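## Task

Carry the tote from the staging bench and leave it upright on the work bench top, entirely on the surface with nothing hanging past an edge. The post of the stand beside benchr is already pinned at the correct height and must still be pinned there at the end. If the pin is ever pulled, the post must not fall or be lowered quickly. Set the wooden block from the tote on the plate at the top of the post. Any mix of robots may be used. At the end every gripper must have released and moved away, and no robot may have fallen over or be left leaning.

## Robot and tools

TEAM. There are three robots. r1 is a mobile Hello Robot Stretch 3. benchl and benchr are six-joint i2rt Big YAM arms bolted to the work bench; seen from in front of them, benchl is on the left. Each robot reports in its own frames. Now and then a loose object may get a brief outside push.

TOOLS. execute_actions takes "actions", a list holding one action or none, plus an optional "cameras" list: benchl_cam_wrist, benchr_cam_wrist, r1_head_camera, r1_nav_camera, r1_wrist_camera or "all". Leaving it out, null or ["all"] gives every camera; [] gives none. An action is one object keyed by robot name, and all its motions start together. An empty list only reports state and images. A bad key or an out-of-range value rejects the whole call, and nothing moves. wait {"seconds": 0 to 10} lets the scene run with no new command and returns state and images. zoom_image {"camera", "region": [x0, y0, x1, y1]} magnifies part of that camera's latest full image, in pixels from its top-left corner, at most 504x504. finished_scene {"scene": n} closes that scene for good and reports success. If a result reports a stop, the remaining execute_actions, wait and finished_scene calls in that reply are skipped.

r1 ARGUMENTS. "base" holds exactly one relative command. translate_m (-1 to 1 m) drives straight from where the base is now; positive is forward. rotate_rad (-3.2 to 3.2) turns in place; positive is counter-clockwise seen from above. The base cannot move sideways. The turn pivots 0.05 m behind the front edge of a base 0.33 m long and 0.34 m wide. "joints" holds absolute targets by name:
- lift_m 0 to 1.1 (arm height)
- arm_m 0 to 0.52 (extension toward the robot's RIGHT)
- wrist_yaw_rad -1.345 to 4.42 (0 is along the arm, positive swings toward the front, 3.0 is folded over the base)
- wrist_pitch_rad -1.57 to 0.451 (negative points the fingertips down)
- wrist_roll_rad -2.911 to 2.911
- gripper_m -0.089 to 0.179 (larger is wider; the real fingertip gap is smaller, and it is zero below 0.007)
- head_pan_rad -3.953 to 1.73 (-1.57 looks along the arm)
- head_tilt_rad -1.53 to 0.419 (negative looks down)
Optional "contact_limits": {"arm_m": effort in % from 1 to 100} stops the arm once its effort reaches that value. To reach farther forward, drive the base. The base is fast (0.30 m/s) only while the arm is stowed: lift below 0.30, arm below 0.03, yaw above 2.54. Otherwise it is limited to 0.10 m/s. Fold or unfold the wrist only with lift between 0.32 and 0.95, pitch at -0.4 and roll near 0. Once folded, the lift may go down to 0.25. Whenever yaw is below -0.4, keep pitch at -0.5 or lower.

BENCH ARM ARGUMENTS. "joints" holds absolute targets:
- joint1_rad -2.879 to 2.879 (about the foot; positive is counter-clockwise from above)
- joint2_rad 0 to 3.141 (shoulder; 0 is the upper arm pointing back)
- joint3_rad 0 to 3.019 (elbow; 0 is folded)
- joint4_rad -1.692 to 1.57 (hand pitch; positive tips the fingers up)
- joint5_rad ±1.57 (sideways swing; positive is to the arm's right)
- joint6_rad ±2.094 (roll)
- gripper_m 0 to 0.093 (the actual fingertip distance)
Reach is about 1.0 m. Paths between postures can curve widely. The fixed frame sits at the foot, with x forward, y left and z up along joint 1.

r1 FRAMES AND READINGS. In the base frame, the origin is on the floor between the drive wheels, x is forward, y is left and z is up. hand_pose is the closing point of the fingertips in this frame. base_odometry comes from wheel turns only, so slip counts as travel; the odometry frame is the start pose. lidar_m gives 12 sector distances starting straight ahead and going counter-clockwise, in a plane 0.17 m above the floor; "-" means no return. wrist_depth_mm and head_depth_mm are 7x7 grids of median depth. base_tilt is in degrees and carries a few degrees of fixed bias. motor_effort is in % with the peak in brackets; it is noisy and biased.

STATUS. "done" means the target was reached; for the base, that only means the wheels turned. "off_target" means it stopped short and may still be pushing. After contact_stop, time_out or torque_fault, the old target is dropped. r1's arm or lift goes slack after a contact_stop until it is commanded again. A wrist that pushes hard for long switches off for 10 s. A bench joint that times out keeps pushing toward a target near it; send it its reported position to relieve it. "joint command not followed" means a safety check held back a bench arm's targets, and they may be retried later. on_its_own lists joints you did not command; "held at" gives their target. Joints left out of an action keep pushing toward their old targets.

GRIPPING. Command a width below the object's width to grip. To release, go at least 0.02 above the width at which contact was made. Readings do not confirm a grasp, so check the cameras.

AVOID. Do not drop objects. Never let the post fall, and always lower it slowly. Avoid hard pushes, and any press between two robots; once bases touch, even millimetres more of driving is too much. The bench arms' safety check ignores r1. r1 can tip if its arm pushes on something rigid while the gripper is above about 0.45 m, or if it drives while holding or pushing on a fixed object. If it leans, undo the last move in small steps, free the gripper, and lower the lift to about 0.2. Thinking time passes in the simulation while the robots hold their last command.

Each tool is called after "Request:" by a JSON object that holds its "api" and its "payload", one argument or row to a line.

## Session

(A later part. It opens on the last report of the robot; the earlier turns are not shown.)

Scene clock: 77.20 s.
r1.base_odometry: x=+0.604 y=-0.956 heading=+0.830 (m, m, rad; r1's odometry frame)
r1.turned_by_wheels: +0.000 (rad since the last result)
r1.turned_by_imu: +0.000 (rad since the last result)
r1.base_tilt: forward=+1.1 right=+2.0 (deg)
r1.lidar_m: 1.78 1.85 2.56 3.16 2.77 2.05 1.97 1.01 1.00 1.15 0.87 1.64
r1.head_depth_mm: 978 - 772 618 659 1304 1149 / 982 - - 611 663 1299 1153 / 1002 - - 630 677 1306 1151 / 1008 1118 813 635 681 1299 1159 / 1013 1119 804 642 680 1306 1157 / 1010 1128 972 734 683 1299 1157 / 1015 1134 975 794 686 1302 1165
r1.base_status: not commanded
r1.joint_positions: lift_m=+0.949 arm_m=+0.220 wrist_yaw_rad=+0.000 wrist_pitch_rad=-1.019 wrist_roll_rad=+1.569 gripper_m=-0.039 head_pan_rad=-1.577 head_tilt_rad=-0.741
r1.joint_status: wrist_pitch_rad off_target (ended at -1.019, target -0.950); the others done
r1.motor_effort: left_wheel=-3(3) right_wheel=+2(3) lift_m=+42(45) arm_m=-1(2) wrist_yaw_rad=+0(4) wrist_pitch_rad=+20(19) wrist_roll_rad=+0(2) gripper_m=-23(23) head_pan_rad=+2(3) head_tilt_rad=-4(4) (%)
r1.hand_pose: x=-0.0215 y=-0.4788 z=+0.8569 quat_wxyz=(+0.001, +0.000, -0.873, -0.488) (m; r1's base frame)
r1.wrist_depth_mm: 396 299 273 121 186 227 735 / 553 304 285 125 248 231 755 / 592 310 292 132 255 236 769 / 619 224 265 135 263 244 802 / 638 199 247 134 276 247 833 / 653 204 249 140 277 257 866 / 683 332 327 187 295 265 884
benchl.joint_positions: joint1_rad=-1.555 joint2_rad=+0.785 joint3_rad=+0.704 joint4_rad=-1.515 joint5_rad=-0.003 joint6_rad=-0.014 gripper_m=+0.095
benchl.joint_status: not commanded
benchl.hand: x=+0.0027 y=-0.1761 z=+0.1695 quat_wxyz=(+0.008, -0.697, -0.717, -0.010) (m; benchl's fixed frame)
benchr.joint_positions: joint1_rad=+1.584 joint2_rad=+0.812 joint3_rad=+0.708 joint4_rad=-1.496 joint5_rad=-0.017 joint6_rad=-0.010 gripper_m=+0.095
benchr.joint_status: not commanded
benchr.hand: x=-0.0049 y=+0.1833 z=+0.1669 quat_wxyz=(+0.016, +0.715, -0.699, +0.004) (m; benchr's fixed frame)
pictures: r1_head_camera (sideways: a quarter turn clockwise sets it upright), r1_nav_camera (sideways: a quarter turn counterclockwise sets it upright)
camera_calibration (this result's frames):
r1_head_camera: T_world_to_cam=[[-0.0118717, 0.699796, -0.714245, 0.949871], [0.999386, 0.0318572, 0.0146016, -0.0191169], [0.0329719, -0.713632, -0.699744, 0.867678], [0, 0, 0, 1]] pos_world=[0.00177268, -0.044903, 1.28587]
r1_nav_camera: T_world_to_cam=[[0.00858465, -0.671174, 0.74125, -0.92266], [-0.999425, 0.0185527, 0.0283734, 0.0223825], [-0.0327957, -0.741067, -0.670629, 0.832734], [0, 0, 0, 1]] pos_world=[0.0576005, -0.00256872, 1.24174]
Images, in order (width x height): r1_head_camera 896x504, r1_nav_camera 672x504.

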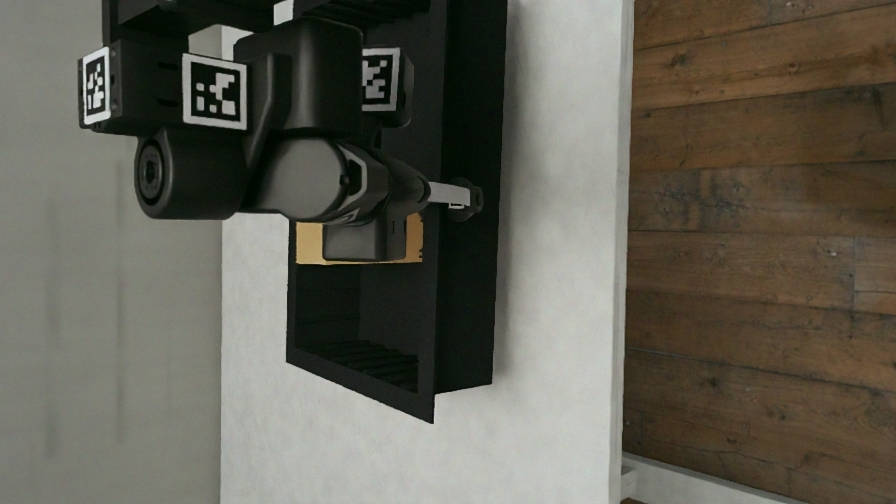

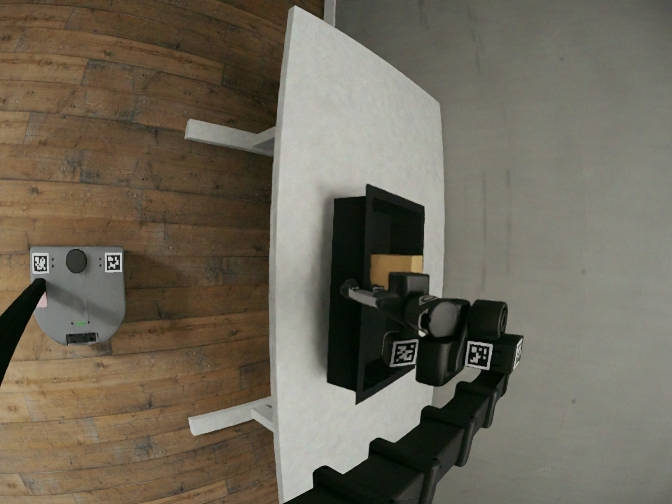

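Request:
{"api": "execute_actions", "payload": {
  "actions": [
    {"r1":{"joints":{"lift_m":0.99,"arm_m":0.03,"head_pan_rad":1.57,"head_tilt_rad":-0.2}}}
  ],
  "cameras": ["r1_head_camera","r1_nav_camera"]
}}

Scene clock: 87.07 s.
r1.base_odometry: x=+0.604 y=-0.956 heading=+0.830 (m, m, rad; r1's odometry frame)
r1.turned_by_wheels: +0.000 (rad since the last result)
r1.turned_by_imu: +0.001 (rad since the last result)
r1.base_tilt: forward=+1.0 right=+1.9 (deg)
r1.lidar_m: 1.78 1.85 2.56 3.16 2.78 2.04 1.98 1.00 1.00 1.15 0.87 1.65
r1.head_depth_mm: 3150 3229 3400 3577 2863 2060 1616 / 3166 3250 3382 3589 2921 2073 1619 / 3125 3241 3455 3600 2902 2066 1617 / 3170 3339 3432 3604 2911 2111 1618 / 3145 3275 3436 3595 2893 2096 1624 / 3238 3398 3416 3669 2921 2133 1612 / 3248 3276 3570 3679 3300 - -
r1.base_status: not commanded
r1.joint_positions: lift_m=+0.989 arm_m=+0.030 wrist_yaw_rad=+0.000 wrist_pitch_rad=-1.019 wrist_roll_rad=+1.569 gripper_m=-0.039 head_pan_rad=+1.563 head_tilt_rad=-0.211
r1.joint_status: all done
r1.motor_effort: left_wheel=-3(3) right_wheel=+3(3) lift_m=+42(45) arm_m=-2(3) wrist_yaw_rad=+0(0) wrist_pitch_rad=+19(19) wrist_roll_rad=+0(0) gripper_m=-23(23) head_pan_rad=+2(32) head_tilt_rad=+5(33) (%)
r1.hand_pose: x=-0.0215 y=-0.2889 z=+0.8970 quat_wxyz=(+0.001, +0.000, -0.873, -0.488) (m; r1's base frame)
r1.wrist_depth_mm: 445 295 274 120 186 921 789 / 650 304 281 126 957 899 - / 669 308 292 131 983 912 - / 713 227 265 135 - 950 838 / 775 202 248 133 - 981 858 / 799 204 248 139 - - 891 / 842 328 328 187 - - 909
benchl.joint_positions: joint1_rad=-1.555 joint2_rad=+0.785 joint3_rad=+0.704 joint4_rad=-1.515 joint5_rad=-0.003 joint6_rad=-0.014 gripper_m=+0.095
benchl.joint_status: not commanded
benchl.hand: x=+0.0027 y=-0.1761 z=+0.1695 quat_wxyz=(+0.008, -0.697, -0.717, -0.010) (m; benchl's fixed frame)
benchr.joint_positions: joint1_rad=+1.584 joint2_rad=+0.812 joint3_rad=+0.708 joint4_rad=-1.496 joint5_rad=-0.017 joint6_rad=-0.010 gripper_m=+0.095
benchr.joint_status: not commanded
benchr.hand: x=-0.0049 y=+0.1833 z=+0.1669 quat_wxyz=(+0.016, +0.715, -0.699, +0.004) (m; benchr's fixed frame)
pictures: r1_head_camera (sideways: a quarter turn clockwise sets it upright), r1_nav_camera (sideways: a quarter turn counterclockwise sets it upright)
camera_calibration (this result's frames):
r1_head_camera: T_world_to_cam=[[0.0140766, -0.242529, -0.970042, 1.28333], [-0.999467, -0.0319778, -0.00650849, 0.0205563], [-0.0294413, 0.969617, -0.24285, 0.273567], [0, 0, 0, 1]] pos_world=[0.0105347, 0.0466466, 1.31145]
r1_nav_camera: T_world_to_cam=[[-0.0109268, 0.204171, 0.978874, -1.23251], [0.999284, -0.0332439, 0.0180886, 0.0235637], [0.0362348, 0.978371, -0.203662, 0.224682], [0, 0, 0, 1]] pos_world=[-0.0451555, 0.032604, 1.2518]
Images, in order (width x height): r1_head_camera 896x504, r1_nav_camera 672x504.

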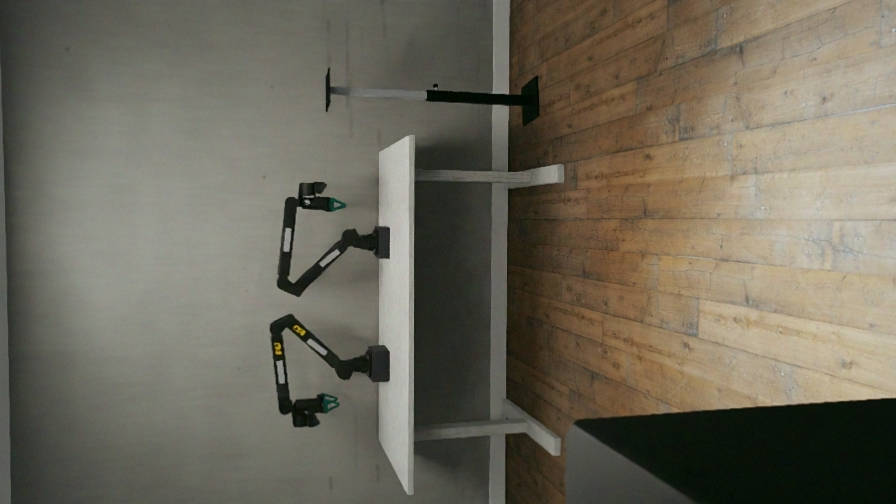

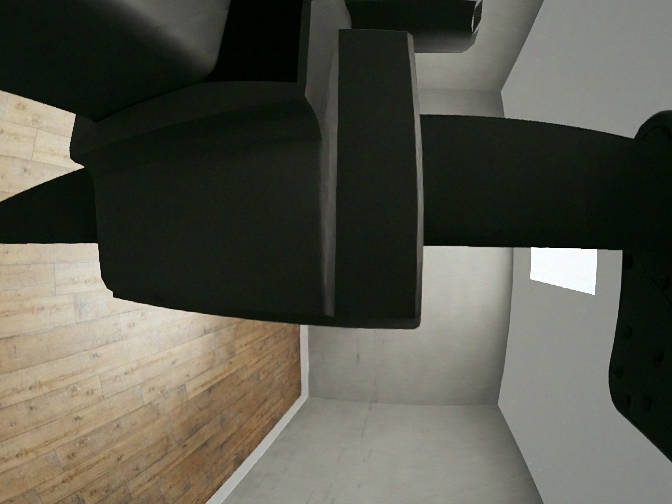

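Request:
{"api": "execute_actions", "payload": {
  "actions": [
    {"r1":{"base":{"rotate_rad":1.595},"joints":{"head_pan_rad":0,"head_tilt_rad":-0.4}}}
  ],
  "cameras": []
}}

Request:
{"api": "execute_actions", "payload": {
  "actions": [
    {"r1":{"base":{"translate_m":1.0}}}
  ],
  "cameras": []
}}

Request:
{"api": "execute_actions", "payload": {
  "actions": [
    {"r1":{"base":{"translate_m":1.0}}}
  ],
  "cameras": ["r1_head_camera","r1_wrist_camera"]
}}

Scene clock: 100.63 s.
r1.base_odometry: x=+0.604 y=-0.956 heading=+2.425 (m, m, rad; r1's odometry frame)
r1.turned_by_wheels: +1.595 (rad since the last result)
r1.turned_by_imu: +1.613 (rad since the last result)
r1.base_tilt: forward=+1.1 right=+1.9 (deg)
r1.lidar_m: 3.30 2.72 2.04 1.98 1.00 1.02 1.15 0.87 1.68 1.78 1.86 2.59
r1.head_depth_mm: 3097 3210 3533 2915 2109 1649 1372 / 3031 3274 3479 2946 2123 1664 1374 / 3035 3204 3442 2968 2115 1671 1374 / 3035 3301 3548 2957 2132 1673 1390 / 3081 3259 3616 2951 2139 1692 1374 / 3123 3327 3533 2989 2140 1673 1378 / 3128 3365 3715 2930 2131 1691 1387
r1.base_status: done
r1.joint_positions: lift_m=+0.989 arm_m=+0.030 wrist_yaw_rad=+0.001 wrist_pitch_rad=-1.019 wrist_roll_rad=+1.569 gripper_m=-0.039 head_pan_rad=+0.007 head_tilt_rad=-0.395
r1.joint_status: all done
r1.motor_effort: left_wheel=-3(7) right_wheel=+3(8) lift_m=+42(42) arm_m=-2(2) wrist_yaw_rad=-1(0) wrist_pitch_rad=+19(20) wrist_roll_rad=+0(0) gripper_m=-23(23) head_pan_rad=-3(31) head_tilt_rad=-2(19) (%)
r1.hand_pose: x=-0.0214 y=-0.2889 z=+0.8970 quat_wxyz=(+0.001, +0.001, -0.873, -0.488) (m; r1's base frame)
r1.wrist_depth_mm: - 295 273 121 185 888 810 / - 305 282 124 977 896 - / - 312 296 132 - 933 - / - 222 259 135 - 940 847 / - 201 249 134 - 997 865 / - 205 250 139 - 967 886 / - 330 327 188 - - 911
benchl.joint_positions: joint1_rad=-1.555 joint2_rad=+0.785 joint3_rad=+0.704 joint4_rad=-1.515 joint5_rad=-0.003 joint6_rad=-0.014 gripper_m=+0.095
benchl.joint_status: not commanded
benchl.hand: x=+0.0027 y=-0.1761 z=+0.1695 quat_wxyz=(+0.008, -0.697, -0.717, -0.010) (m; benchl's fixed frame)
benchr.joint_positions: joint1_rad=+1.584 joint2_rad=+0.812 joint3_rad=+0.708 joint4_rad=-1.496 joint5_rad=-0.017 joint6_rad=-0.010 gripper_m=+0.095
benchr.joint_status: not commanded
benchr.hand: x=-0.0049 y=+0.1833 z=+0.1669 quat_wxyz=(+0.016, +0.715, -0.699, +0.004) (m; benchr's fixed frame)
pictures: none
No camera images: the call's "cameras" was empty. Leave "cameras" out to get every camera's image.

Scene clock: 111.57 s.
r1.base_odometry: x=-0.149 y=-0.299 heading=+2.425 (m, m, rad; r1's odometry frame)
r1.turned_by_wheels: +0.000 (rad since the last result)
r1.turned_by_imu: +0.002 (rad since the last result)
r1.base_tilt: forward=+1.1 right=+1.9 (deg)
r1.lidar_m: 2.19 2.38 2.00 1.95 2.04 1.84 1.85 1.79 1.86 1.81 1.88 2.34
r1.head_depth_mm: 2165 2351 2488 2696 2123 1668 1373 / 2191 2344 2346 2639 2113 1656 1369 / 2170 2353 2246 2718 2113 1684 1369 / 2212 2335 2210 2737 2124 1667 1377 / 2229 2379 2370 2756 2136 1674 1378 / 2242 2412 2272 2772 2138 1680 1377 / 2280 2413 2412 2689 2125 1689 1375
r1.base_status: done
r1.joint_positions: lift_m=+0.989 arm_m=+0.030 wrist_yaw_rad=+0.001 wrist_pitch_rad=-1.019 wrist_roll_rad=+1.569 gripper_m=-0.039 head_pan_rad=+0.007 head_tilt_rad=-0.395
r1.joint_status: not commanded
r1.motor_effort: left_wheel=-3(4) right_wheel=+3(8) lift_m=+42(42) arm_m=-2(2) wrist_yaw_rad=-1(1) wrist_pitch_rad=+19(20) wrist_roll_rad=+0(0) gripper_m=-22(23) head_pan_rad=-2(2) head_tilt_rad=-2(2) (%)
r1.hand_pose: x=-0.0214 y=-0.2889 z=+0.8970 quat_wxyz=(+0.001, +0.000, -0.873, -0.488) (m; r1's base frame)
r1.wrist_depth_mm: - 296 275 120 186 875 815 / - 305 283 125 - 902 - / - 313 295 132 992 918 - / - 224 264 134 - 937 840 / - 200 249 133 - 983 845 / - 205 251 139 - - 892 / - 327 329 187 - - 957
benchl.joint_positions: joint1_rad=-1.555 joint2_rad=+0.785 joint3_rad=+0.704 joint4_rad=-1.515 joint5_rad=-0.003 joint6_rad=-0.014 gripper_m=+0.095
benchl.joint_status: not commanded
benchl.hand: x=+0.0027 y=-0.1761 z=+0.1695 quat_wxyz=(+0.008, -0.697, -0.717, -0.010) (m; benchl's fixed frame)
benchr.joint_positions: joint1_rad=+1.584 joint2_rad=+0.812 joint3_rad=+0.708 joint4_rad=-1.496 joint5_rad=-0.017 joint6_rad=-0.010 gripper_m=+0.095
benchr.joint_status: not commanded
benchr.hand: x=-0.0049 y=+0.1833 z=+0.1669 quat_wxyz=(+0.016, +0.715, -0.699, +0.004) (m; benchr's fixed frame)
pictures: none
No camera images: the call's "cameras" was empty. Leave "cameras" out to get every camera's image.

Scene clock: 122.53 s.
r1.base_odometry: x=-0.903 y=+0.358 heading=+2.425 (m, m, rad; r1's odometry frame)
r1.turned_by_wheels: +0.000 (rad since the last result)
r1.turned_by_imu: +0.002 (rad since the last result)
r1.base_tilt: forward=+1.0 right=+1.9 (deg)
r1.lidar_m: 1.21 1.51 1.98 1.92 2.01 2.78 2.75 2.54 1.89 1.83 1.92 1.22
r1.head_depth_mm: 1342 1443 1563 1314 1077 1658 1369 / 1355 1402 1557 1319 1080 1566 1370 / 1356 1434 1564 1325 1083 1658 1374 / 1368 1442 1539 1318 1090 1663 1380 / 1371 1252 1607 1326 1086 1666 1370 / 1393 1476 1617 1327 1091 1683 1375 / 1396 1272 1620 1332 1099 1672 1381
r1.base_status: done
r1.joint_positions: lift_m=+0.989 arm_m=+0.030 wrist_yaw_rad=+0.001 wrist_pitch_rad=-1.019 wrist_roll_rad=+1.569 gripper_m=-0.039 head_pan_rad=+0.007 head_tilt_rad=-0.395
r1.joint_status: not commanded
r1.motor_effort: left_wheel=-3(3) right_wheel=+3(8) lift_m=+42(42) arm_m=-2(2) wrist_yaw_rad=-1(1) wrist_pitch_rad=+20(19) wrist_roll_rad=+0(0) gripper_m=-22(22) head_pan_rad=-4(2) head_tilt_rad=-3(2) (%)
r1.hand_pose: x=-0.0214 y=-0.2889 z=+0.8970 quat_wxyz=(+0.001, +0.000, -0.873, -0.488) (m; r1's base frame)
r1.wrist_depth_mm: - 298 273 121 187 889 808 / - 302 284 125 963 898 - / - 310 295 131 - 951 - / - 226 264 134 - 987 868 / - 201 248 134 - 989 876 / - 205 247 140 - 996 893 / - 328 326 189 - - 914
benchl.joint_positions: joint1_rad=-1.555 joint2_rad=+0.785 joint3_rad=+0.704 joint4_rad=-1.515 joint5_rad=-0.003 joint6_rad=-0.014 gripper_m=+0.095
benchl.joint_status: not commanded
benchl.hand: x=+0.0027 y=-0.1761 z=+0.1695 quat_wxyz=(+0.008, -0.697, -0.717, -0.010) (m; benchl's fixed frame)
benchr.joint_positions: joint1_rad=+1.584 joint2_rad=+0.812 joint3_rad=+0.708 joint4_rad=-1.496 joint5_rad=-0.017 joint6_rad=-0.010 gripper_m=+0.095
benchr.joint_status: not commanded
benchr.hand: x=-0.0049 y=+0.1833 z=+0.1669 quat_wxyz=(+0.016, +0.715, -0.699, +0.004) (m; benchr's fixed frame)
pictures: r1_head_camera (sideways: a quarter turn clockwise sets it upright), r1_wrist_camera
camera_calibration (this result's frames):
r1_head_camera: T_world_to_cam=[[-0.415746, -0.0189853, -0.909283, 1.20662], [-0.0476222, 0.998865, 0.000918288, 0.0050805], [0.908233, 0.0436839, -0.416178, 0.493421], [0, 0, 0, 1]] pos_world=[0.0537479, -0.0037212, 1.30251]
r1_wrist_camera: T_world_to_cam=[[-0.00676686, 0.852533, -0.522629, 0.721542], [0.976734, 0.117664, 0.179291, -0.0760356], [0.214346, -0.509257, -0.833495, 0.770408], [0, 0, 0, 1]] pos_world=[-0.0859846, -0.213856, 1.03286]
Images, in order (width x height): r1_head_camera 896x504, r1_wrist_camera 644x364.

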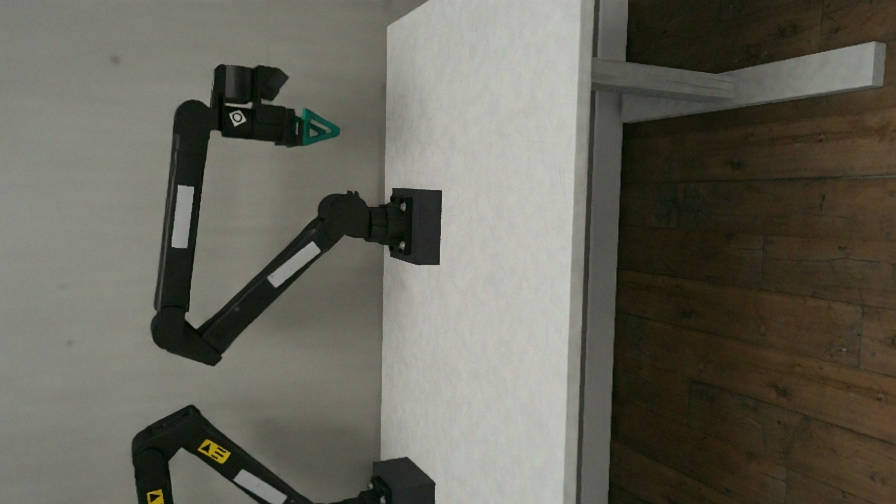

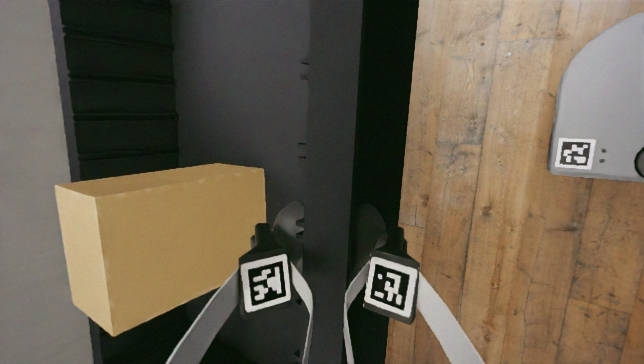

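Request:
{"api": "execute_actions", "payload": {
  "actions": [
    {"r1":{"base":{"translate_m":0.5}}}
  ],
  "cameras": []
}}

Request:
{"api": "execute_actions", "payload": {
  "actions": [
    {"r1":{"base":{"rotate_rad":1.555},"joints":{"head_pan_rad":-1.57,"head_tilt_rad":-0.75}}}
  ],
  "cameras": []
}}

Request:
{"api": "execute_actions", "payload": {
  "actions": [
    {"r1":{"joints":{"arm_m":0.24,"lift_m":0.95}}}
  ],
  "cameras": ["r1_head_camera","r1_nav_camera"]
}}

Scene clock: 140.10 s.
r1.base_odometry: x=-1.280 y=+0.687 heading=+2.424 (m, m, rad; r1's odometry frame)
r1.turned_by_wheels: +0.000 (rad since the last result)
r1.turned_by_imu: +0.002 (rad since the last result)
r1.base_tilt: forward=+1.2 right=+1.9 (deg)
r1.lidar_m: 1.12 1.17 1.16 1.91 2.00 2.79 3.24 2.55 1.90 1.84 1.55 0.74
r1.head_depth_mm: 918 969 783 1138 952 746 616 / 925 967 1041 1147 953 746 614 / 932 966 1080 1139 911 748 616 / 937 971 1083 887 909 746 618 / 943 980 1056 1184 964 751 618 / 950 772 1107 1194 958 753 618 / 954 1022 1113 1200 957 754 620
r1.base_status: done
r1.joint_positions: lift_m=+0.989 arm_m=+0.030 wrist_yaw_rad=+0.001 wrist_pitch_rad=-1.019 wrist_roll_rad=+1.569 gripper_m=-0.039 head_pan_rad=+0.007 head_tilt_rad=-0.395
r1.joint_status: not commanded
r1.motor_effort: left_wheel=-3(4) right_wheel=+3(8) lift_m=+42(42) arm_m=-2(2) wrist_yaw_rad=-1(1) wrist_pitch_rad=+19(20) wrist_roll_rad=+0(0) gripper_m=-23(22) head_pan_rad=-3(3) head_tilt_rad=-2(2) (%)
r1.hand_pose: x=-0.0214 y=-0.2889 z=+0.8970 quat_wxyz=(+0.001, +0.000, -0.873, -0.488) (m; r1's base frame)
r1.wrist_depth_mm: - 300 278 121 186 904 836 / - 302 282 125 969 920 - / - 313 294 132 - 933 - / - 223 264 135 - 964 862 / - 201 245 133 - 985 884 / - 203 249 140 - 994 863 / - 328 333 188 - - 910
benchl.joint_positions: joint1_rad=-1.555 joint2_rad=+0.785 joint3_rad=+0.704 joint4_rad=-1.515 joint5_rad=-0.003 joint6_rad=-0.014 gripper_m=+0.095
benchl.joint_status: not commanded
benchl.hand: x=+0.0027 y=-0.1761 z=+0.1695 quat_wxyz=(+0.008, -0.697, -0.717, -0.010) (m; benchl's fixed frame)
benchr.joint_positions: joint1_rad=+1.584 joint2_rad=+0.812 joint3_rad=+0.708 joint4_rad=-1.496 joint5_rad=-0.017 joint6_rad=-0.010 gripper_m=+0.095
benchr.joint_status: not commanded
benchr.hand: x=-0.0049 y=+0.1833 z=+0.1669 quat_wxyz=(+0.016, +0.715, -0.699, +0.004) (m; benchr's fixed frame)
pictures: none
No camera images: the call's "cameras" was empty. Leave "cameras" out to get every camera's image.

Scene clock: 143.50 s.
r1.base_odometry: x=-1.280 y=+0.687 heading=-2.304 (m, m, rad; r1's odometry frame)
r1.turned_by_wheels: +1.555 (rad since the last result)
r1.turned_by_imu: +1.571 (rad since the last result)
r1.base_tilt: forward=+1.1 right=+2.0 (deg)
r1.lidar_m: 1.91 1.98 2.72 3.23 2.61 1.91 1.84 1.59 0.74 1.12 1.16 1.16
r1.head_depth_mm: 723 1080 - - - 1254 1139 / 929 1097 - - - 1245 1151 / 981 1086 929 - - 1276 1147 / 965 809 904 525 552 1276 1154 / 768 1109 972 642 546 1282 1159 / 977 1118 970 581 476 1288 1154 / 997 1124 979 797 629 1316 1157
r1.base_status: done
r1.joint_positions: lift_m=+0.989 arm_m=+0.030 wrist_yaw_rad=+0.001 wrist_pitch_rad=-1.019 wrist_roll_rad=+1.569 gripper_m=-0.039 head_pan_rad=-1.563 head_tilt_rad=-0.740
r1.joint_status: all done
r1.motor_effort: left_wheel=-3(8) right_wheel=+4(8) lift_m=+42(42) arm_m=-2(2) wrist_yaw_rad=-1(1) wrist_pitch_rad=+20(19) wrist_roll_rad=+0(0) gripper_m=-23(23) head_pan_rad=-3(30) head_tilt_rad=-4(26) (%)
r1.hand_pose: x=-0.0214 y=-0.2889 z=+0.8970 quat_wxyz=(+0.001, +0.001, -0.873, -0.488) (m; r1's base frame)
r1.wrist_depth_mm: 440 294 275 120 184 890 814 / 645 305 285 124 967 923 - / 644 308 297 131 - 925 - / 513 221 258 135 - 982 848 / 765 202 248 134 - 972 857 / 806 203 250 139 - 985 881 / 823 333 330 189 - 994 887
benchl.joint_positions: joint1_rad=-1.555 joint2_rad=+0.785 joint3_rad=+0.704 joint4_rad=-1.515 joint5_rad=-0.003 joint6_rad=-0.014 gripper_m=+0.095
benchl.joint_status: not commanded
benchl.hand: x=+0.0027 y=-0.1761 z=+0.1695 quat_wxyz=(+0.008, -0.697, -0.717, -0.010) (m; benchl's fixed frame)
benchr.joint_positions: joint1_rad=+1.584 joint2_rad=+0.812 joint3_rad=+0.708 joint4_rad=-1.496 joint5_rad=-0.017 joint6_rad=-0.010 gripper_m=+0.095
benchr.joint_status: not commanded
benchr.hand: x=-0.0049 y=+0.1833 z=+0.1669 quat_wxyz=(+0.016, +0.715, -0.699, +0.004) (m; benchr's fixed frame)
pictures: none
No camera images: the call's "cameras" was empty. Leave "cameras" out to get every camera's image.

Scene clock: 146.27 s.
r1.base_odometry: x=-1.280 y=+0.687 heading=-2.304 (m, m, rad; r1's odometry frame)
r1.turned_by_wheels: +0.000 (rad since the last result)
r1.turned_by_imu: +0.001 (rad since the last result)
r1.base_tilt: forward=+1.1 right=+1.9 (deg)
r1.lidar_m: 1.91 1.99 2.72 3.24 2.61 1.91 1.84 1.59 0.74 1.12 1.16 1.16
r1.head_depth_mm: 699 - 794 641 662 1270 1132 / 942 - - 645 662 1283 1154 / 978 - - 648 664 1281 1154 / 965 808 800 648 668 1278 1157 / 766 1114 801 654 671 1287 1154 / 974 1110 974 752 669 1310 1161 / 994 1111 976 795 672 1318 1166
r1.base_status: not commanded
r1.joint_positions: lift_m=+0.950 arm_m=+0.240 wrist_yaw_rad=+0.000 wrist_pitch_rad=-1.019 wrist_roll_rad=+1.569 gripper_m=-0.039 head_pan_rad=-1.563 head_tilt_rad=-0.741
r1.joint_status: all done
r1.motor_effort: left_wheel=-3(3) right_wheel=+3(3) lift_m=+18(34) arm_m=+3(2) wrist_yaw_rad=-1(1) wrist_pitch_rad=+20(20) wrist_roll_rad=+0(0) gripper_m=-23(23) head_pan_rad=-2(2) head_tilt_rad=-4(5) (%)
r1.hand_pose: x=-0.0215 y=-0.4982 z=+0.8580 quat_wxyz=(+0.001, +0.000, -0.873, -0.488) (m; r1's base frame)
r1.wrist_depth_mm: 400 299 276 121 187 227 205 / 560 307 282 126 251 231 208 / 565 314 296 132 253 237 213 / 365 226 266 135 266 244 216 / 356 199 248 134 276 248 221 / 613 205 249 139 278 258 229 / 658 328 329 188 297 262 237
benchl.joint_positions: joint1_rad=-1.555 joint2_rad=+0.785 joint3_rad=+0.704 joint4_rad=-1.515 joint5_rad=-0.003 joint6_rad=-0.014 gripper_m=+0.095
benchl.joint_status: not commanded
benchl.hand: x=+0.0027 y=-0.1761 z=+0.1695 quat_wxyz=(+0.008, -0.697, -0.717, -0.010) (m; benchl's fixed frame)
benchr.joint_positions: joint1_rad=+1.584 joint2_rad=+0.812 joint3_rad=+0.708 joint4_rad=-1.496 joint5_rad=-0.017 joint6_rad=-0.010 gripper_m=+0.095
benchr.joint_status: not commanded
benchr.hand: x=-0.0049 y=+0.1833 z=+0.1669 quat_wxyz=(+0.016, +0.715, -0.699, +0.004) (m; benchr's fixed frame)
pictures: r1_head_camera (sideways: a quarter turn clockwise sets it upright), r1_nav_camera (sideways: a quarter turn counterclockwise sets it upright)
camera_calibration (this result's frames):
r1_head_camera: T_world_to_cam=[[-0.0214579, 0.699191, -0.714613, 0.950409], [0.998855, 0.0455578, 0.0145817, -0.0190878], [0.0427516, -0.713482, -0.699368, 0.867131], [0, 0, 0, 1]] pos_world=[0.00238852, -0.0449665, 1.2859]
r1_nav_camera: T_world_to_cam=[[0.0177788, -0.670604, 0.741603, -0.923176], [-0.999586, 0.00486941, 0.0283668, 0.0223921], [-0.022634, -0.7418, -0.670239, 0.832165], [0, 0, 0, 1]] pos_world=[0.0576311, -0.00189434, 1.24174]
Images, in order (width x height): r1_head_camera 896x504, r1_nav_camera 672x504.

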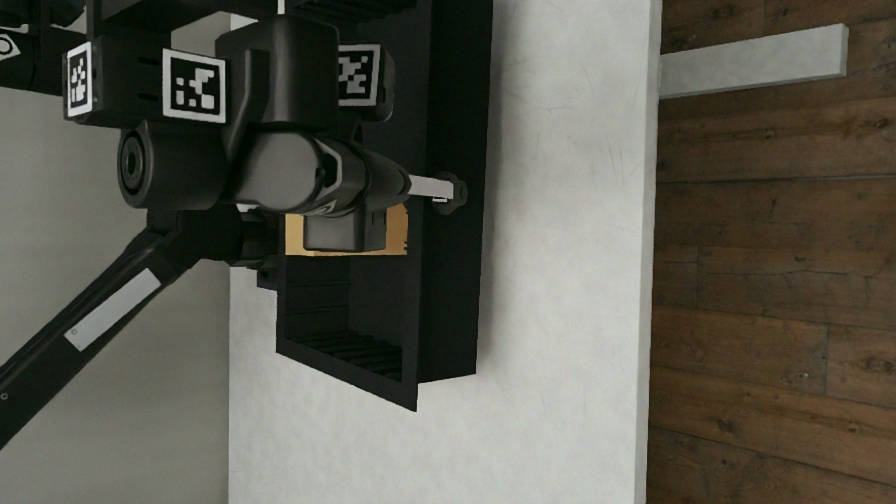

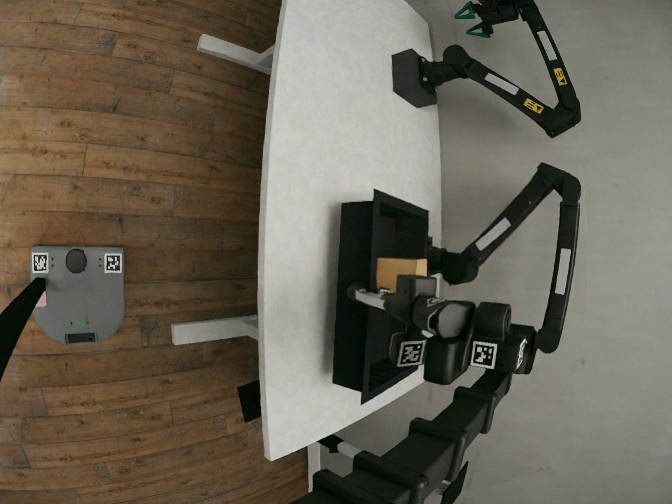

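Table edge is nearer than thought; pull in a bit and set down.

Request:
{"api": "execute_actions", "payload": {
  "actions": [
    {"r1":{"joints":{"arm_m":0.20,"lift_m":0.91,"wrist_pitch_rad":-1.12}}}
  ],
  "cameras": []
}}

Request:
{"api": "execute_actions", "payload": {
  "actions": [
    {"r1":{"joints":{"lift_m":0.89}}}
  ],
  "cameras": []
}}

Request:
{"api": "execute_actions", "payload": {
  "actions": [
    {"r1":{"joints":{"lift_m":0.882,"gripper_m":0.07}}}
  ],
  "cameras": []
}}

Request:
{"api": "execute_actions", "payload": {
  "actions": [
    {"r1":{"joints":{"lift_m":0.98}}}
  ],
  "cameras": []
}}

Request:
{"api": "execute_actions", "payload": {
  "actions": [
    {"r1":{"joints":{"arm_m":0.0,"wrist_pitch_rad":-1.5,"head_pan_rad":-1.9,"head_tilt_rad":-0.5}}}
  ],
  "cameras": ["r1_head_camera","r1_nav_camera"]
}}

Scene clock: 158.53 s.
r1.base_odometry: x=-1.280 y=+0.687 heading=-2.304 (m, m, rad; r1's odometry frame)
r1.turned_by_wheels: +0.000 (rad since the last result)
r1.turned_by_imu: +0.001 (rad since the last result)
r1.base_tilt: forward=+1.0 right=+1.9 (deg)
r1.lidar_m: 1.91 1.98 2.72 3.25 2.61 1.92 1.84 1.59 0.74 1.12 1.16 1.16
r1.head_depth_mm: 729 1056 - 732 622 1272 1134 / 928 1059 - - 624 1283 1145 / 973 1066 - - 635 1279 1149 / 967 808 890 733 637 1288 1156 / 767 1109 965 754 640 1290 1158 / 976 1119 973 715 656 1309 1162 / 993 1123 979 795 672 1315 1165
r1.base_status: not commanded
r1.joint_positions: lift_m=+0.910 arm_m=+0.200 wrist_yaw_rad=+0.001 wrist_pitch_rad=-1.154 wrist_roll_rad=+1.569 gripper_m=-0.039 head_pan_rad=-1.563 head_tilt_rad=-0.741
r1.joint_status: all done
r1.motor_effort: left_wheel=-3(4) right_wheel=+3(3) lift_m=+16(23) arm_m=-2(4) wrist_yaw_rad=-1(1) wrist_pitch_rad=+10(19) wrist_roll_rad=+0(0) gripper_m=-20(22) head_pan_rad=-3(3) head_tilt_rad=-4(4) (%)
r1.hand_pose: x=-0.0215 y=-0.4266 z=+0.8050 quat_wxyz=(+0.001, +0.000, -0.838, -0.546) (m; r1's base frame)
r1.wrist_depth_mm: 256 284 242 117 202 198 762 / 260 291 252 122 209 794 798 / 267 302 261 126 215 818 - / 257 236 258 130 223 840 833 / 171 201 256 130 230 873 815 / 177 203 247 137 233 919 843 / 187 331 295 202 255 952 864
benchl.joint_positions: joint1_rad=-1.555 joint2_rad=+0.785 joint3_rad=+0.704 joint4_rad=-1.515 joint5_rad=-0.003 joint6_rad=-0.014 gripper_m=+0.095
benchl.joint_status: not commanded
benchl.hand: x=+0.0027 y=-0.1761 z=+0.1695 quat_wxyz=(+0.008, -0.697, -0.717, -0.010) (m; benchl's fixed frame)
benchr.joint_positions: joint1_rad=+1.584 joint2_rad=+0.812 joint3_rad=+0.708 joint4_rad=-1.496 joint5_rad=-0.017 joint6_rad=-0.010 gripper_m=+0.095
benchr.joint_status: not commanded
benchr.hand: x=-0.0049 y=+0.1833 z=+0.1669 quat_wxyz=(+0.016, +0.715, -0.699, +0.004) (m; benchr's fixed frame)
pictures: none
No camera images: the call's "cameras" was empty. Leave "cameras" out to get every camera's image.

Scene clock: 159.47 s.
r1.base_odometry: x=-1.280 y=+0.687 heading=-2.304 (m, m, rad; r1's odometry frame)
r1.turned_by_wheels: +0.000 (rad since the last result)
r1.turned_by_imu: +0.000 (rad since the last result)
r1.base_tilt: forward=+1.1 right=+2.0 (deg)
r1.lidar_m: 1.91 1.99 2.72 3.25 2.61 1.91 1.84 1.59 0.74 1.12 1.17 1.16
r1.head_depth_mm: 726 1085 - 736 626 1260 1136 / 927 1082 - - 634 1278 1157 / 978 1086 - - 640 1276 1159 / 969 809 897 740 640 1280 1161 / 767 1115 966 767 639 1293 1148 / 968 1116 967 756 655 1312 1160 / 991 1117 974 797 673 1314 1164
r1.base_status: not commanded
r1.joint_positions: lift_m=+0.891 arm_m=+0.200 wrist_yaw_rad=+0.001 wrist_pitch_rad=-1.143 wrist_roll_rad=+1.569 gripper_m=-0.039 head_pan_rad=-1.563 head_tilt_rad=-0.741
r1.joint_status: all done
r1.motor_effort: left_wheel=-3(3) right_wheel=+3(3) lift_m=+15(16) arm_m=-2(2) wrist_yaw_rad=-1(1) wrist_pitch_rad=+6(10) wrist_roll_rad=+0(0) gripper_m=-20(20) head_pan_rad=-3(2) head_tilt_rad=-4(4) (%)
r1.hand_pose: x=-0.0215 y=-0.4292 z=+0.7859 quat_wxyz=(+0.001, +0.000, -0.841, -0.541) (m; r1's base frame)
r1.wrist_depth_mm: 259 272 233 116 189 180 732 / 265 279 242 120 196 186 762 / 268 289 248 124 200 192 774 / 256 232 251 128 208 810 786 / 169 202 258 131 211 849 815 / 169 204 262 135 213 899 833 / 172 325 283 146 231 928 827
benchl.joint_positions: joint1_rad=-1.555 joint2_rad=+0.785 joint3_rad=+0.704 joint4_rad=-1.515 joint5_rad=-0.003 joint6_rad=-0.014 gripper_m=+0.095
benchl.joint_status: not commanded
benchl.hand: x=+0.0027 y=-0.1761 z=+0.1695 quat_wxyz=(+0.008, -0.697, -0.717, -0.010) (m; benchl's fixed frame)
benchr.joint_positions: joint1_rad=+1.584 joint2_rad=+0.812 joint3_rad=+0.708 joint4_rad=-1.496 joint5_rad=-0.017 joint6_rad=-0.010 gripper_m=+0.095
benchr.joint_status: not commanded
benchr.hand: x=-0.0049 y=+0.1833 z=+0.1669 quat_wxyz=(+0.016, +0.715, -0.699, +0.004) (m; benchr's fixed frame)
pictures: none
No camera images: the call's "cameras" was empty. Leave "cameras" out to get every camera's image.

Scene clock: 161.07 s.
r1.base_odometry: x=-1.280 y=+0.687 heading=-2.304 (m, m, rad; r1's odometry frame)
r1.turned_by_wheels: +0.000 (rad since the last result)
r1.turned_by_imu: +0.000 (rad since the last result)
r1.base_tilt: forward=+1.1 right=+1.9 (deg)
r1.lidar_m: 1.91 1.98 2.72 3.25 2.60 1.91 1.84 1.59 0.74 1.12 1.17 1.16
r1.head_depth_mm: 725 1090 - 741 635 1266 1135 / 926 1081 - - 637 1273 1150 / 976 1087 - - 637 1290 1157 / 967 812 893 739 636 1283 1157 / 765 1108 969 770 646 1285 1158 / 978 1121 970 753 656 1317 1161 / 997 1121 975 794 673 1311 1155
r1.base_status: not commanded
r1.joint_positions: lift_m=+0.883 arm_m=+0.200 wrist_yaw_rad=+0.001 wrist_pitch_rad=-1.128 wrist_roll_rad=+1.569 gripper_m=+0.070 head_pan_rad=-1.563 head_tilt_rad=-0.741
r1.joint_status: all done
r1.motor_effort: left_wheel=-2(3) right_wheel=+3(3) lift_m=+13(15) arm_m=-1(1) wrist_yaw_rad=-1(1) wrist_pitch_rad=+2(7) wrist_roll_rad=+0(0) gripper_m=+0(81) head_pan_rad=-3(3) head_tilt_rad=-4(4) (%)
r1.hand_pose: x=-0.0215 y=-0.4329 z=+0.7794 quat_wxyz=(+0.001, +0.000, -0.845, -0.535) (m; r1's base frame)
r1.wrist_depth_mm: 257 267 230 114 183 172 735 / 263 277 241 117 188 177 745 / 270 289 247 123 195 182 764 / 256 233 250 128 200 188 795 / 165 199 250 131 202 815 797 / 168 195 261 136 - 866 811 / 168 315 288 143 219 862 844
benchl.joint_positions: joint1_rad=-1.555 joint2_rad=+0.785 joint3_rad=+0.704 joint4_rad=-1.515 joint5_rad=-0.003 joint6_rad=-0.014 gripper_m=+0.095
benchl.joint_status: not commanded
benchl.hand: x=+0.0027 y=-0.1761 z=+0.1695 quat_wxyz=(+0.008, -0.697, -0.717, -0.010) (m; benchl's fixed frame)
benchr.joint_positions: joint1_rad=+1.584 joint2_rad=+0.812 joint3_rad=+0.708 joint4_rad=-1.496 joint5_rad=-0.017 joint6_rad=-0.010 gripper_m=+0.095
benchr.joint_status: not commanded
benchr.hand: x=-0.0049 y=+0.1833 z=+0.1669 quat_wxyz=(+0.016, +0.715, -0.699, +0.004) (m; benchr's fixed frame)
pictures: none
No camera images: the call's "cameras" was empty. Leave "cameras" out to get every camera's image.

Scene clock: 162.80 s.
r1.base_odometry: x=-1.280 y=+0.687 heading=-2.304 (m, m, rad; r1's odometry frame)
r1.turned_by_wheels: +0.000 (rad since the last result)
r1.turned_by_imu: +0.000 (rad since the last result)
r1.base_tilt: forward=+1.0 right=+1.9 (deg)
r1.lidar_m: 1.91 1.99 2.72 3.24 2.61 1.91 1.84 1.59 0.74 1.12 1.17 1.16
r1.head_depth_mm: - - - 751 635 1275 1134 / 949 - - 778 636 1275 1153 / 961 - - 744 636 1282 1148 / 967 811 893 726 638 1277 1157 / 764 1106 970 770 645 1285 1160 / 971 1112 967 753 656 1302 1161 / 994 1124 979 798 671 1315 1164
r1.base_status: not commanded
r1.joint_positions: lift_m=+0.979 arm_m=+0.200 wrist_yaw_rad=+0.001 wrist_pitch_rad=-1.127 wrist_roll_rad=+1.569 gripper_m=+0.070 head_pan_rad=-1.563 head_tilt_rad=-0.741
r1.joint_status: all done
r1.motor_effort: left_wheel=-3(2) right_wheel=+3(3) lift_m=+38(37) arm_m=-1(1) wrist_yaw_rad=-1(1) wrist_pitch_rad=+2(2) wrist_roll_rad=+0(0) gripper_m=+0(1) head_pan_rad=-3(3) head_tilt_rad=-4(4) (%)
r1.hand_pose: x=-0.0215 y=-0.4330 z=+0.8762 quat_wxyz=(+0.001, +0.000, -0.845, -0.535) (m; r1's base frame)
r1.wrist_depth_mm: 468 313 347 305 266 261 809 / 499 337 363 313 269 269 826 / 479 341 373 326 279 276 872 / 417 329 285 334 286 889 855 / 428 340 305 351 292 932 885 / 609 360 394 355 - 957 889 / 636 397 359 354 319 994 917
benchl.joint_positions: joint1_rad=-1.555 joint2_rad=+0.785 joint3_rad=+0.704 joint4_rad=-1.515 joint5_rad=-0.003 joint6_rad=-0.014 gripper_m=+0.095
benchl.joint_status: not commanded
benchl.hand: x=+0.0027 y=-0.1761 z=+0.1695 quat_wxyz=(+0.008, -0.697, -0.717, -0.010) (m; benchl's fixed frame)
benchr.joint_positions: joint1_rad=+1.584 joint2_rad=+0.812 joint3_rad=+0.708 joint4_rad=-1.496 joint5_rad=-0.017 joint6_rad=-0.010 gripper_m=+0.095
benchr.joint_status: not commanded
benchr.hand: x=-0.0049 y=+0.1833 z=+0.1669 quat_wxyz=(+0.016, +0.715, -0.699, +0.004) (m; benchr's fixed frame)
pictures: none
No camera images: the call's "cameras" was empty. Leave "cameras" out to get every camera's image.

Scene clock: 165.50 s.
r1.base_odometry: x=-1.280 y=+0.687 heading=-2.304 (m, m, rad; r1's odometry frame)
r1.turned_by_wheels: +0.000 (rad since the last result)
r1.turned_by_imu: +0.001 (rad since the last result)
r1.base_tilt: forward=+1.1 right=+1.9 (deg)
r1.lidar_m: 1.91 1.98 2.72 3.23 2.60 1.91 1.84 1.60 0.74 1.12 1.16 1.16
r1.head_depth_mm: 1063 1173 1306 1435 - - - / 1036 1131 1275 1401 - - - / 1009 1100 1216 1175 - - - / 986 1045 1187 1122 - - - / 951 774 1081 1071 792 - - / 920 1009 1113 969 718 - 574 / 901 988 1044 879 758 677 573
r1.base_status: not commanded
r1.joint_positions: lift_m=+0.979 arm_m=+0.000 wrist_yaw_rad=+0.001 wrist_pitch_rad=-1.493 wrist_roll_rad=+1.569 gripper_m=+0.070 head_pan_rad=-1.893 head_tilt_rad=-0.507
r1.joint_status: all done
r1.motor_effort: left_wheel=-3(3) right_wheel=+3(3) lift_m=+38(37) arm_m=-2(3) wrist_yaw_rad=-1(1) wrist_pitch_rad=-2(1) wrist_roll_rad=+0(0) gripper_m=-1(0) head_pan_rad=-3(21) head_tilt_rad=+3(20) (%)
r1.hand_pose: x=-0.0215 y=-0.1409 z=+0.8607 quat_wxyz=(+0.001, +0.000, -0.734, -0.679) (m; r1's base frame)
r1.wrist_depth_mm: 294 964 - - 982 986 948 / 306 - 987 - - 996 966 / 318 - - - - - 981 / 321 - - - - - - / 331 - - - - - - / 343 355 - - - - - / 362 - - - - - -
benchl.joint_positions: joint1_rad=-1.555 joint2_rad=+0.785 joint3_rad=+0.704 joint4_rad=-1.515 joint5_rad=-0.003 joint6_rad=-0.014 gripper_m=+0.095
benchl.joint_status: not commanded
benchl.hand: x=+0.0027 y=-0.1761 z=+0.1695 quat_wxyz=(+0.008, -0.697, -0.717, -0.010) (m; benchl's fixed frame)
benchr.joint_positions: joint1_rad=+1.584 joint2_rad=+0.812 joint3_rad=+0.708 joint4_rad=-1.496 joint5_rad=-0.017 joint6_rad=-0.010 gripper_m=+0.095
benchr.joint_status: not commanded
benchr.hand: x=-0.0049 y=+0.1833 z=+0.1669 quat_wxyz=(+0.016, +0.715, -0.699, +0.004) (m; benchr's fixed frame)
pictures: r1_head_camera (sideways: a quarter turn clockwise sets it upright), r1_nav_camera (sideways: a quarter turn counterclockwise sets it upright)
camera_calibration (this result's frames):
r1_head_camera: T_world_to_cam=[[0.147788, 0.493507, -0.857093, 1.13511], [0.96051, -0.278193, 0.00543884, -0.00695392], [-0.235753, -0.824051, -0.515132, 0.62916], [0, 0, 0, 1]] pos_world=[-0.0127501, -0.0436609, 1.29703]
r1_nav_camera: T_world_to_cam=[[-0.140278, -0.46008, 0.876726, -1.09837], [-0.942155, 0.33427, 0.0246685, 0.0268485], [-0.304412, -0.822551, -0.480357, 0.586854], [0, 0, 0, 1]] pos_world=[0.0498636, -0.0315974, 1.24421]
Images, in order (width x height): r1_head_camera 896x504, r1_nav_camera 672x504.

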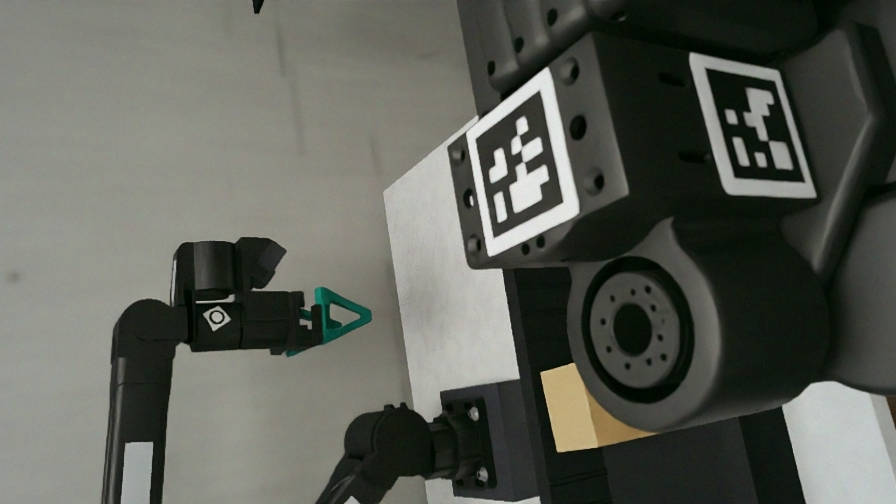

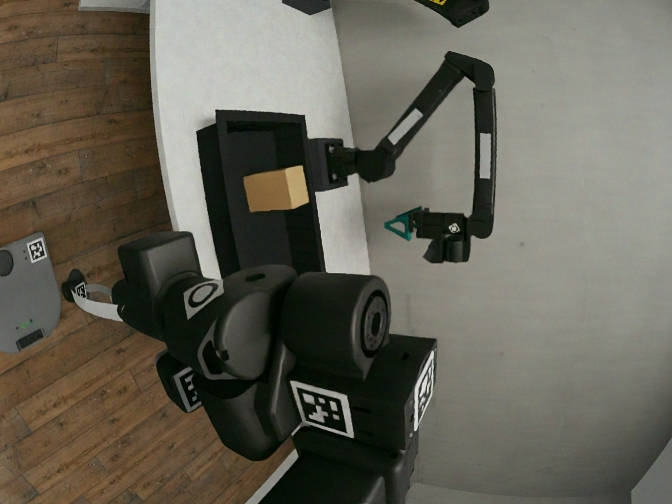

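Request:
{"api": "execute_actions", "payload": {
  "actions": [
    {"r1":{"base":{"rotate_rad":0.7}},"benchr":{"joints":{"joint1_rad":1.5,"joint2_rad":0.9,"joint3_rad":0.9,"joint4_rad":0.3}}}
  ],
  "cameras": ["benchr_cam_wrist"]
}}

Request:
{"api": "execute_actions", "payload": {
  "actions": [
    {"r1":{"base":{"translate_m":0.5},"joints":{"head_pan_rad":-3.0,"head_tilt_rad":-0.25,"lift_m":0.6}},"benchr":{"joints":{"joint1_rad":0.1,"joint2_rad":1.0,"joint3_rad":1.0,"joint4_rad":-1.57,"joint5_rad":0}}}
  ],
  "cameras": ["benchr_cam_wrist","r1_head_camera"]
}}

Scene clock: 177.07 s.
r1.base_odometry: x=-1.280 y=+0.687 heading=-1.604 (m, m, rad; r1's odometry frame)
r1.turned_by_wheels: +0.700 (rad since the last result)
r1.turned_by_imu: +0.708 (rad since the last result)
r1.base_tilt: forward=+1.0 right=+1.9 (deg)
r1.lidar_m: 2.11 3.32 3.25 2.26 1.85 1.84 1.01 0.74 1.12 1.16 1.92 1.91
r1.head_depth_mm: 891 976 806 1109 - - - / 918 791 1144 1120 - - - / 995 1083 1192 1174 - - - / 1000 1128 1248 1120 - - - / 799 913 1302 1082 888 - - / 1076 1229 1047 1044 862 - 1287 / 1124 1271 1402 1085 833 736 1282
r1.base_status: done
r1.joint_positions: lift_m=+0.979 arm_m=+0.000 wrist_yaw_rad=+0.001 wrist_pitch_rad=-1.493 wrist_roll_rad=+1.569 gripper_m=+0.070 head_pan_rad=-1.893 head_tilt_rad=-0.507
r1.joint_status: not commanded
r1.motor_effort: left_wheel=-3(8) right_wheel=+4(8) lift_m=+37(37) arm_m=-2(2) wrist_yaw_rad=-1(1) wrist_pitch_rad=-2(2) wrist_roll_rad=+0(0) gripper_m=+0(0) head_pan_rad=-3(2) head_tilt_rad=+3(3) (%)
r1.hand_pose: x=-0.0215 y=-0.1409 z=+0.8608 quat_wxyz=(+0.001, +0.000, -0.734, -0.679) (m; r1's base frame)
r1.wrist_depth_mm: 295 - 979 991 963 929 946 / 305 - - - - 983 963 / 330 - - - - - 963 / - - - - - - - / - - - - - - - / - - - - - - - / - - - - - - -
benchl.joint_positions: joint1_rad=-1.555 joint2_rad=+0.785 joint3_rad=+0.704 joint4_rad=-1.515 joint5_rad=-0.003 joint6_rad=-0.014 gripper_m=+0.095
benchl.joint_status: not commanded
benchl.hand: x=+0.0027 y=-0.1761 z=+0.1695 quat_wxyz=(+0.008, -0.697, -0.717, -0.010) (m; benchl's fixed frame)
benchr.joint_positions: joint1_rad=+1.509 joint2_rad=+0.900 joint3_rad=+0.862 joint4_rad=+0.276 joint5_rad=-0.017 joint6_rad=-0.010 gripper_m=+0.095
benchr.joint_status: all done
benchr.hand: x=+0.0258 y=+0.4599 z=+0.5127 quat_wxyz=(-0.572, +0.431, -0.444, -0.539) (m; benchr's fixed frame)
pictures: benchr_cam_wrist
camera_calibration (this result's frames):
benchr_cam_wrist: T_world_to_cam=[[0.998739, -0.0482212, 0.0139565, -0.0102992], [-0.00514579, -0.374893, -0.927054, 0.654457], [0.0499358, 0.925813, -0.374668, -0.109107], [0, 0, 0, 1]] pos_world=[0.0191023, 0.345868, 0.565982]
Images, in order (width x height): benchr_cam_wrist 504x504.

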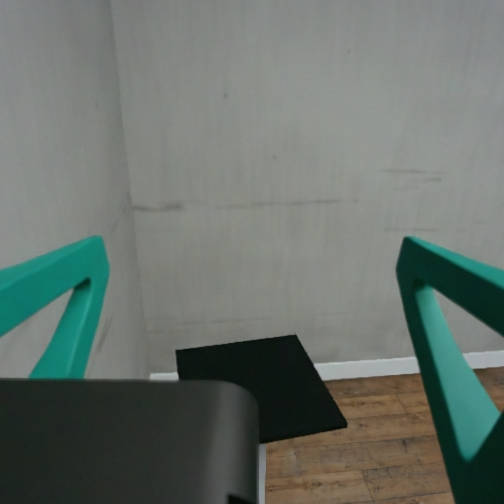

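Scene clock: 183.37 s.
r1.base_odometry: x=-1.297 y=+0.187 heading=-1.604 (m, m, rad; r1's odometry frame)
r1.turned_by_wheels: +0.000 (rad since the last result)
r1.turned_by_imu: +0.002 (rad since the last result)
r1.base_tilt: forward=+1.1 right=+1.9 (deg)
r1.lidar_m: 1.69 2.69 3.02 2.73 2.23 2.22 1.50 1.20 1.44 1.15 1.54 1.53
r1.head_depth_mm: 2056 2225 2330 2504 2516 1932 1547 / 1895 2001 2160 2295 2375 1943 1539 / 1748 1831 1955 2077 1258 1800 1536 / 1618 1689 1796 1894 1083 1791 1542 / 1499 1569 1644 1735 1131 962 1476 / 1394 1470 1534 1585 1133 885 1543 / 1324 1374 878 1486 1053 840 1510
r1.base_status: done
r1.joint_positions: lift_m=+0.601 arm_m=+0.000 wrist_yaw_rad=+0.001 wrist_pitch_rad=-1.493 wrist_roll_rad=+1.569 gripper_m=+0.070 head_pan_rad=-2.993 head_tilt_rad=-0.260
r1.joint_status: all done
r1.motor_effort: left_wheel=-3(4) right_wheel=+3(6) lift_m=+13(36) arm_m=-2(2) wrist_yaw_rad=-1(1) wrist_pitch_rad=-3(2) wrist_roll_rad=+0(0) gripper_m=+0(0) head_pan_rad=-3(31) head_tilt_rad=+5(23) (%)
r1.hand_pose: x=-0.0215 y=-0.1409 z=+0.4820 quat_wxyz=(+0.001, +0.000, -0.734, -0.679) (m; r1's base frame)
r1.wrist_depth_mm: 653 647 611 610 - - 573 / 663 651 636 625 - - 593 / 703 672 655 653 - - - / 708 703 665 661 - - 635 / 754 713 718 693 667 668 653 / 762 748 742 716 - 683 660 / 793 785 745 745 733 702 693
benchl.joint_positions: joint1_rad=-1.555 joint2_rad=+0.785 joint3_rad=+0.704 joint4_rad=-1.515 joint5_rad=-0.003 joint6_rad=-0.014 gripper_m=+0.095
benchl.joint_status: not commanded
benchl.hand: x=+0.0027 y=-0.1761 z=+0.1695 quat_wxyz=(+0.008, -0.697, -0.717, -0.010) (m; benchl's fixed frame)
benchr.joint_positions: joint1_rad=+0.109 joint2_rad=+0.992 joint3_rad=+0.964 joint4_rad=-1.554 joint5_rad=+0.000 joint6_rad=-0.010 gripper_m=+0.095
benchr.joint_status: all done
benchr.hand: x=+0.2491 y=+0.0267 z=+0.2281 quat_wxyz=(+0.006, +0.059, -0.998, +0.000) (m; benchr's fixed frame)
pictures: benchr_cam_wrist, r1_head_camera (sideways: a quarter turn clockwise sets it upright)
camera_calibration (this result's frames):
benchr_cam_wrist: T_world_to_cam=[[0.118929, -0.992902, 0.00105999, -0.00294964], [-0.800205, -0.0952156, 0.59212, 0.0734288], [-0.587817, -0.0712684, -0.805849, 0.457978], [0, 0, 0, 1]] pos_world=[0.328316, 0.0367022, 0.325586]
r1_head_camera: T_world_to_cam=[[0.28439, 0.0588141, -0.956903, 1.26451], [0.187885, -0.982181, -0.00452866, 0.0107355], [-0.940118, -0.1785, -0.290372, 0.340974], [0, 0, 0, 1]] pos_world=[-0.0410756, -0.0029631, 1.30907]
Images, in order (width x height): benchr_cam_wrist 504x504, r1_head_camera 896x504.

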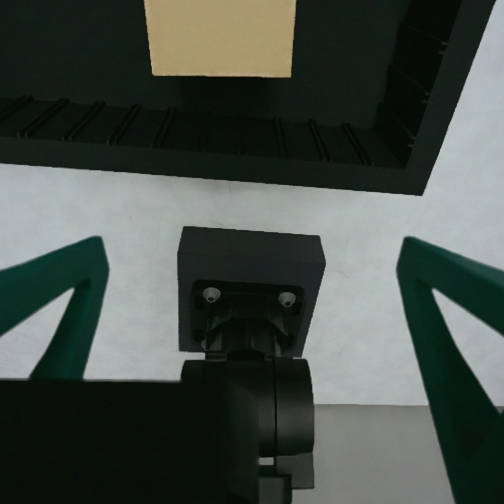

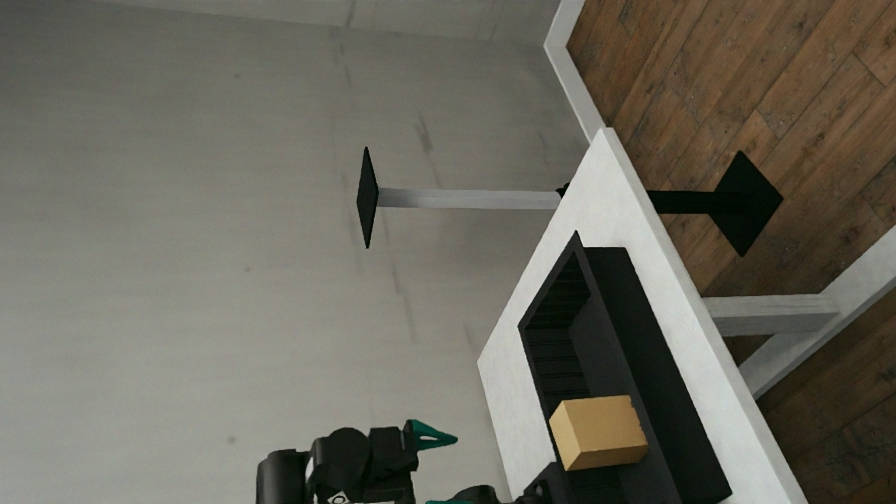

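Request:
{"api": "execute_actions", "payload": {
  "actions": [
    {"benchr":{"joints":{"joint1_rad":0.18,"joint2_rad":1.22,"joint3_rad":0.80,"joint4_rad":-1.12}}}
  ],
  "cameras": ["benchr_cam_wrist"]
}}

Scene clock: 199.30 s.
r1.base_odometry: x=-1.297 y=+0.187 heading=-1.604 (m, m, rad; r1's odometry frame)
r1.turned_by_wheels: +0.000 (rad since the last result)
r1.turned_by_imu: +0.001 (rad since the last result)
r1.base_tilt: forward=+1.1 right=+1.9 (deg)
r1.lidar_m: 1.69 2.68 3.02 2.73 2.24 2.22 1.50 1.20 1.44 1.15 1.54 1.53
r1.head_depth_mm: 2108 2232 2355 2511 2594 1948 1531 / 1888 2006 2153 2306 2358 1932 1536 / 1736 1852 1950 2065 1268 1788 1536 / 1604 1722 1787 1886 1088 1791 1550 / 1491 1579 1647 1728 1138 967 1481 / 1408 1461 1534 1499 1081 878 1542 / 1316 1361 1376 1149 1032 839 1502
r1.base_status: not commanded
r1.joint_positions: lift_m=+0.601 arm_m=+0.000 wrist_yaw_rad=+0.001 wrist_pitch_rad=-1.493 wrist_roll_rad=+1.569 gripper_m=+0.070 head_pan_rad=-2.993 head_tilt_rad=-0.260
r1.joint_status: not commanded
r1.motor_effort: left_wheel=-4(3) right_wheel=+3(3) lift_m=+13(13) arm_m=-2(2) wrist_yaw_rad=-1(1) wrist_pitch_rad=-2(2) wrist_roll_rad=+0(0) gripper_m=+0(1) head_pan_rad=-3(2) head_tilt_rad=+5(4) (%)
r1.hand_pose: x=-0.0215 y=-0.1409 z=+0.4820 quat_wxyz=(+0.001, +0.000, -0.734, -0.679) (m; r1's base frame)
r1.wrist_depth_mm: 650 624 637 608 - - 581 / 666 667 627 630 - - 595 / 674 670 678 655 - - - / 708 702 684 687 - - 623 / 737 720 714 665 659 666 655 / 768 748 740 724 - 676 662 / 795 772 750 727 727 695 697
benchl.joint_positions: joint1_rad=-1.555 joint2_rad=+0.785 joint3_rad=+0.704 joint4_rad=-1.515 joint5_rad=-0.003 joint6_rad=-0.014 gripper_m=+0.095
benchl.joint_status: not commanded
benchl.hand: x=+0.0027 y=-0.1761 z=+0.1695 quat_wxyz=(+0.008, -0.697, -0.717, -0.010) (m; benchl's fixed frame)
benchr.joint_positions: joint1_rad=+0.171 joint2_rad=+1.229 joint3_rad=+0.793 joint4_rad=-1.137 joint5_rad=+0.000 joint6_rad=-0.010 gripper_m=+0.095
benchr.joint_status: all done
benchr.hand: x=+0.3001 y=+0.0514 z=+0.1028 quat_wxyz=(+0.001, +0.091, -0.996, +0.000) (m; benchr's fixed frame)
pictures: benchr_cam_wrist
camera_calibration (this result's frames):
benchr_cam_wrist: T_world_to_cam=[[0.180763, -0.983526, 0.00116008, -0.0033899], [-0.798214, -0.146015, 0.584409, 0.193524], [-0.574612, -0.106566, -0.811459, 0.387192], [0, 0, 0, 1]] pos_world=[0.377572, 0.0661848, 0.201097]
Images, in order (width x height): benchr_cam_wrist 504x504.

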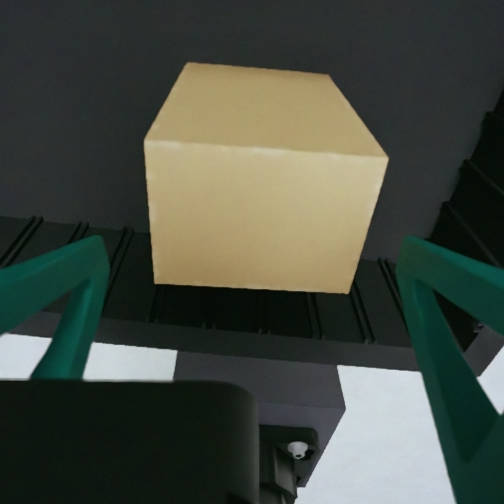

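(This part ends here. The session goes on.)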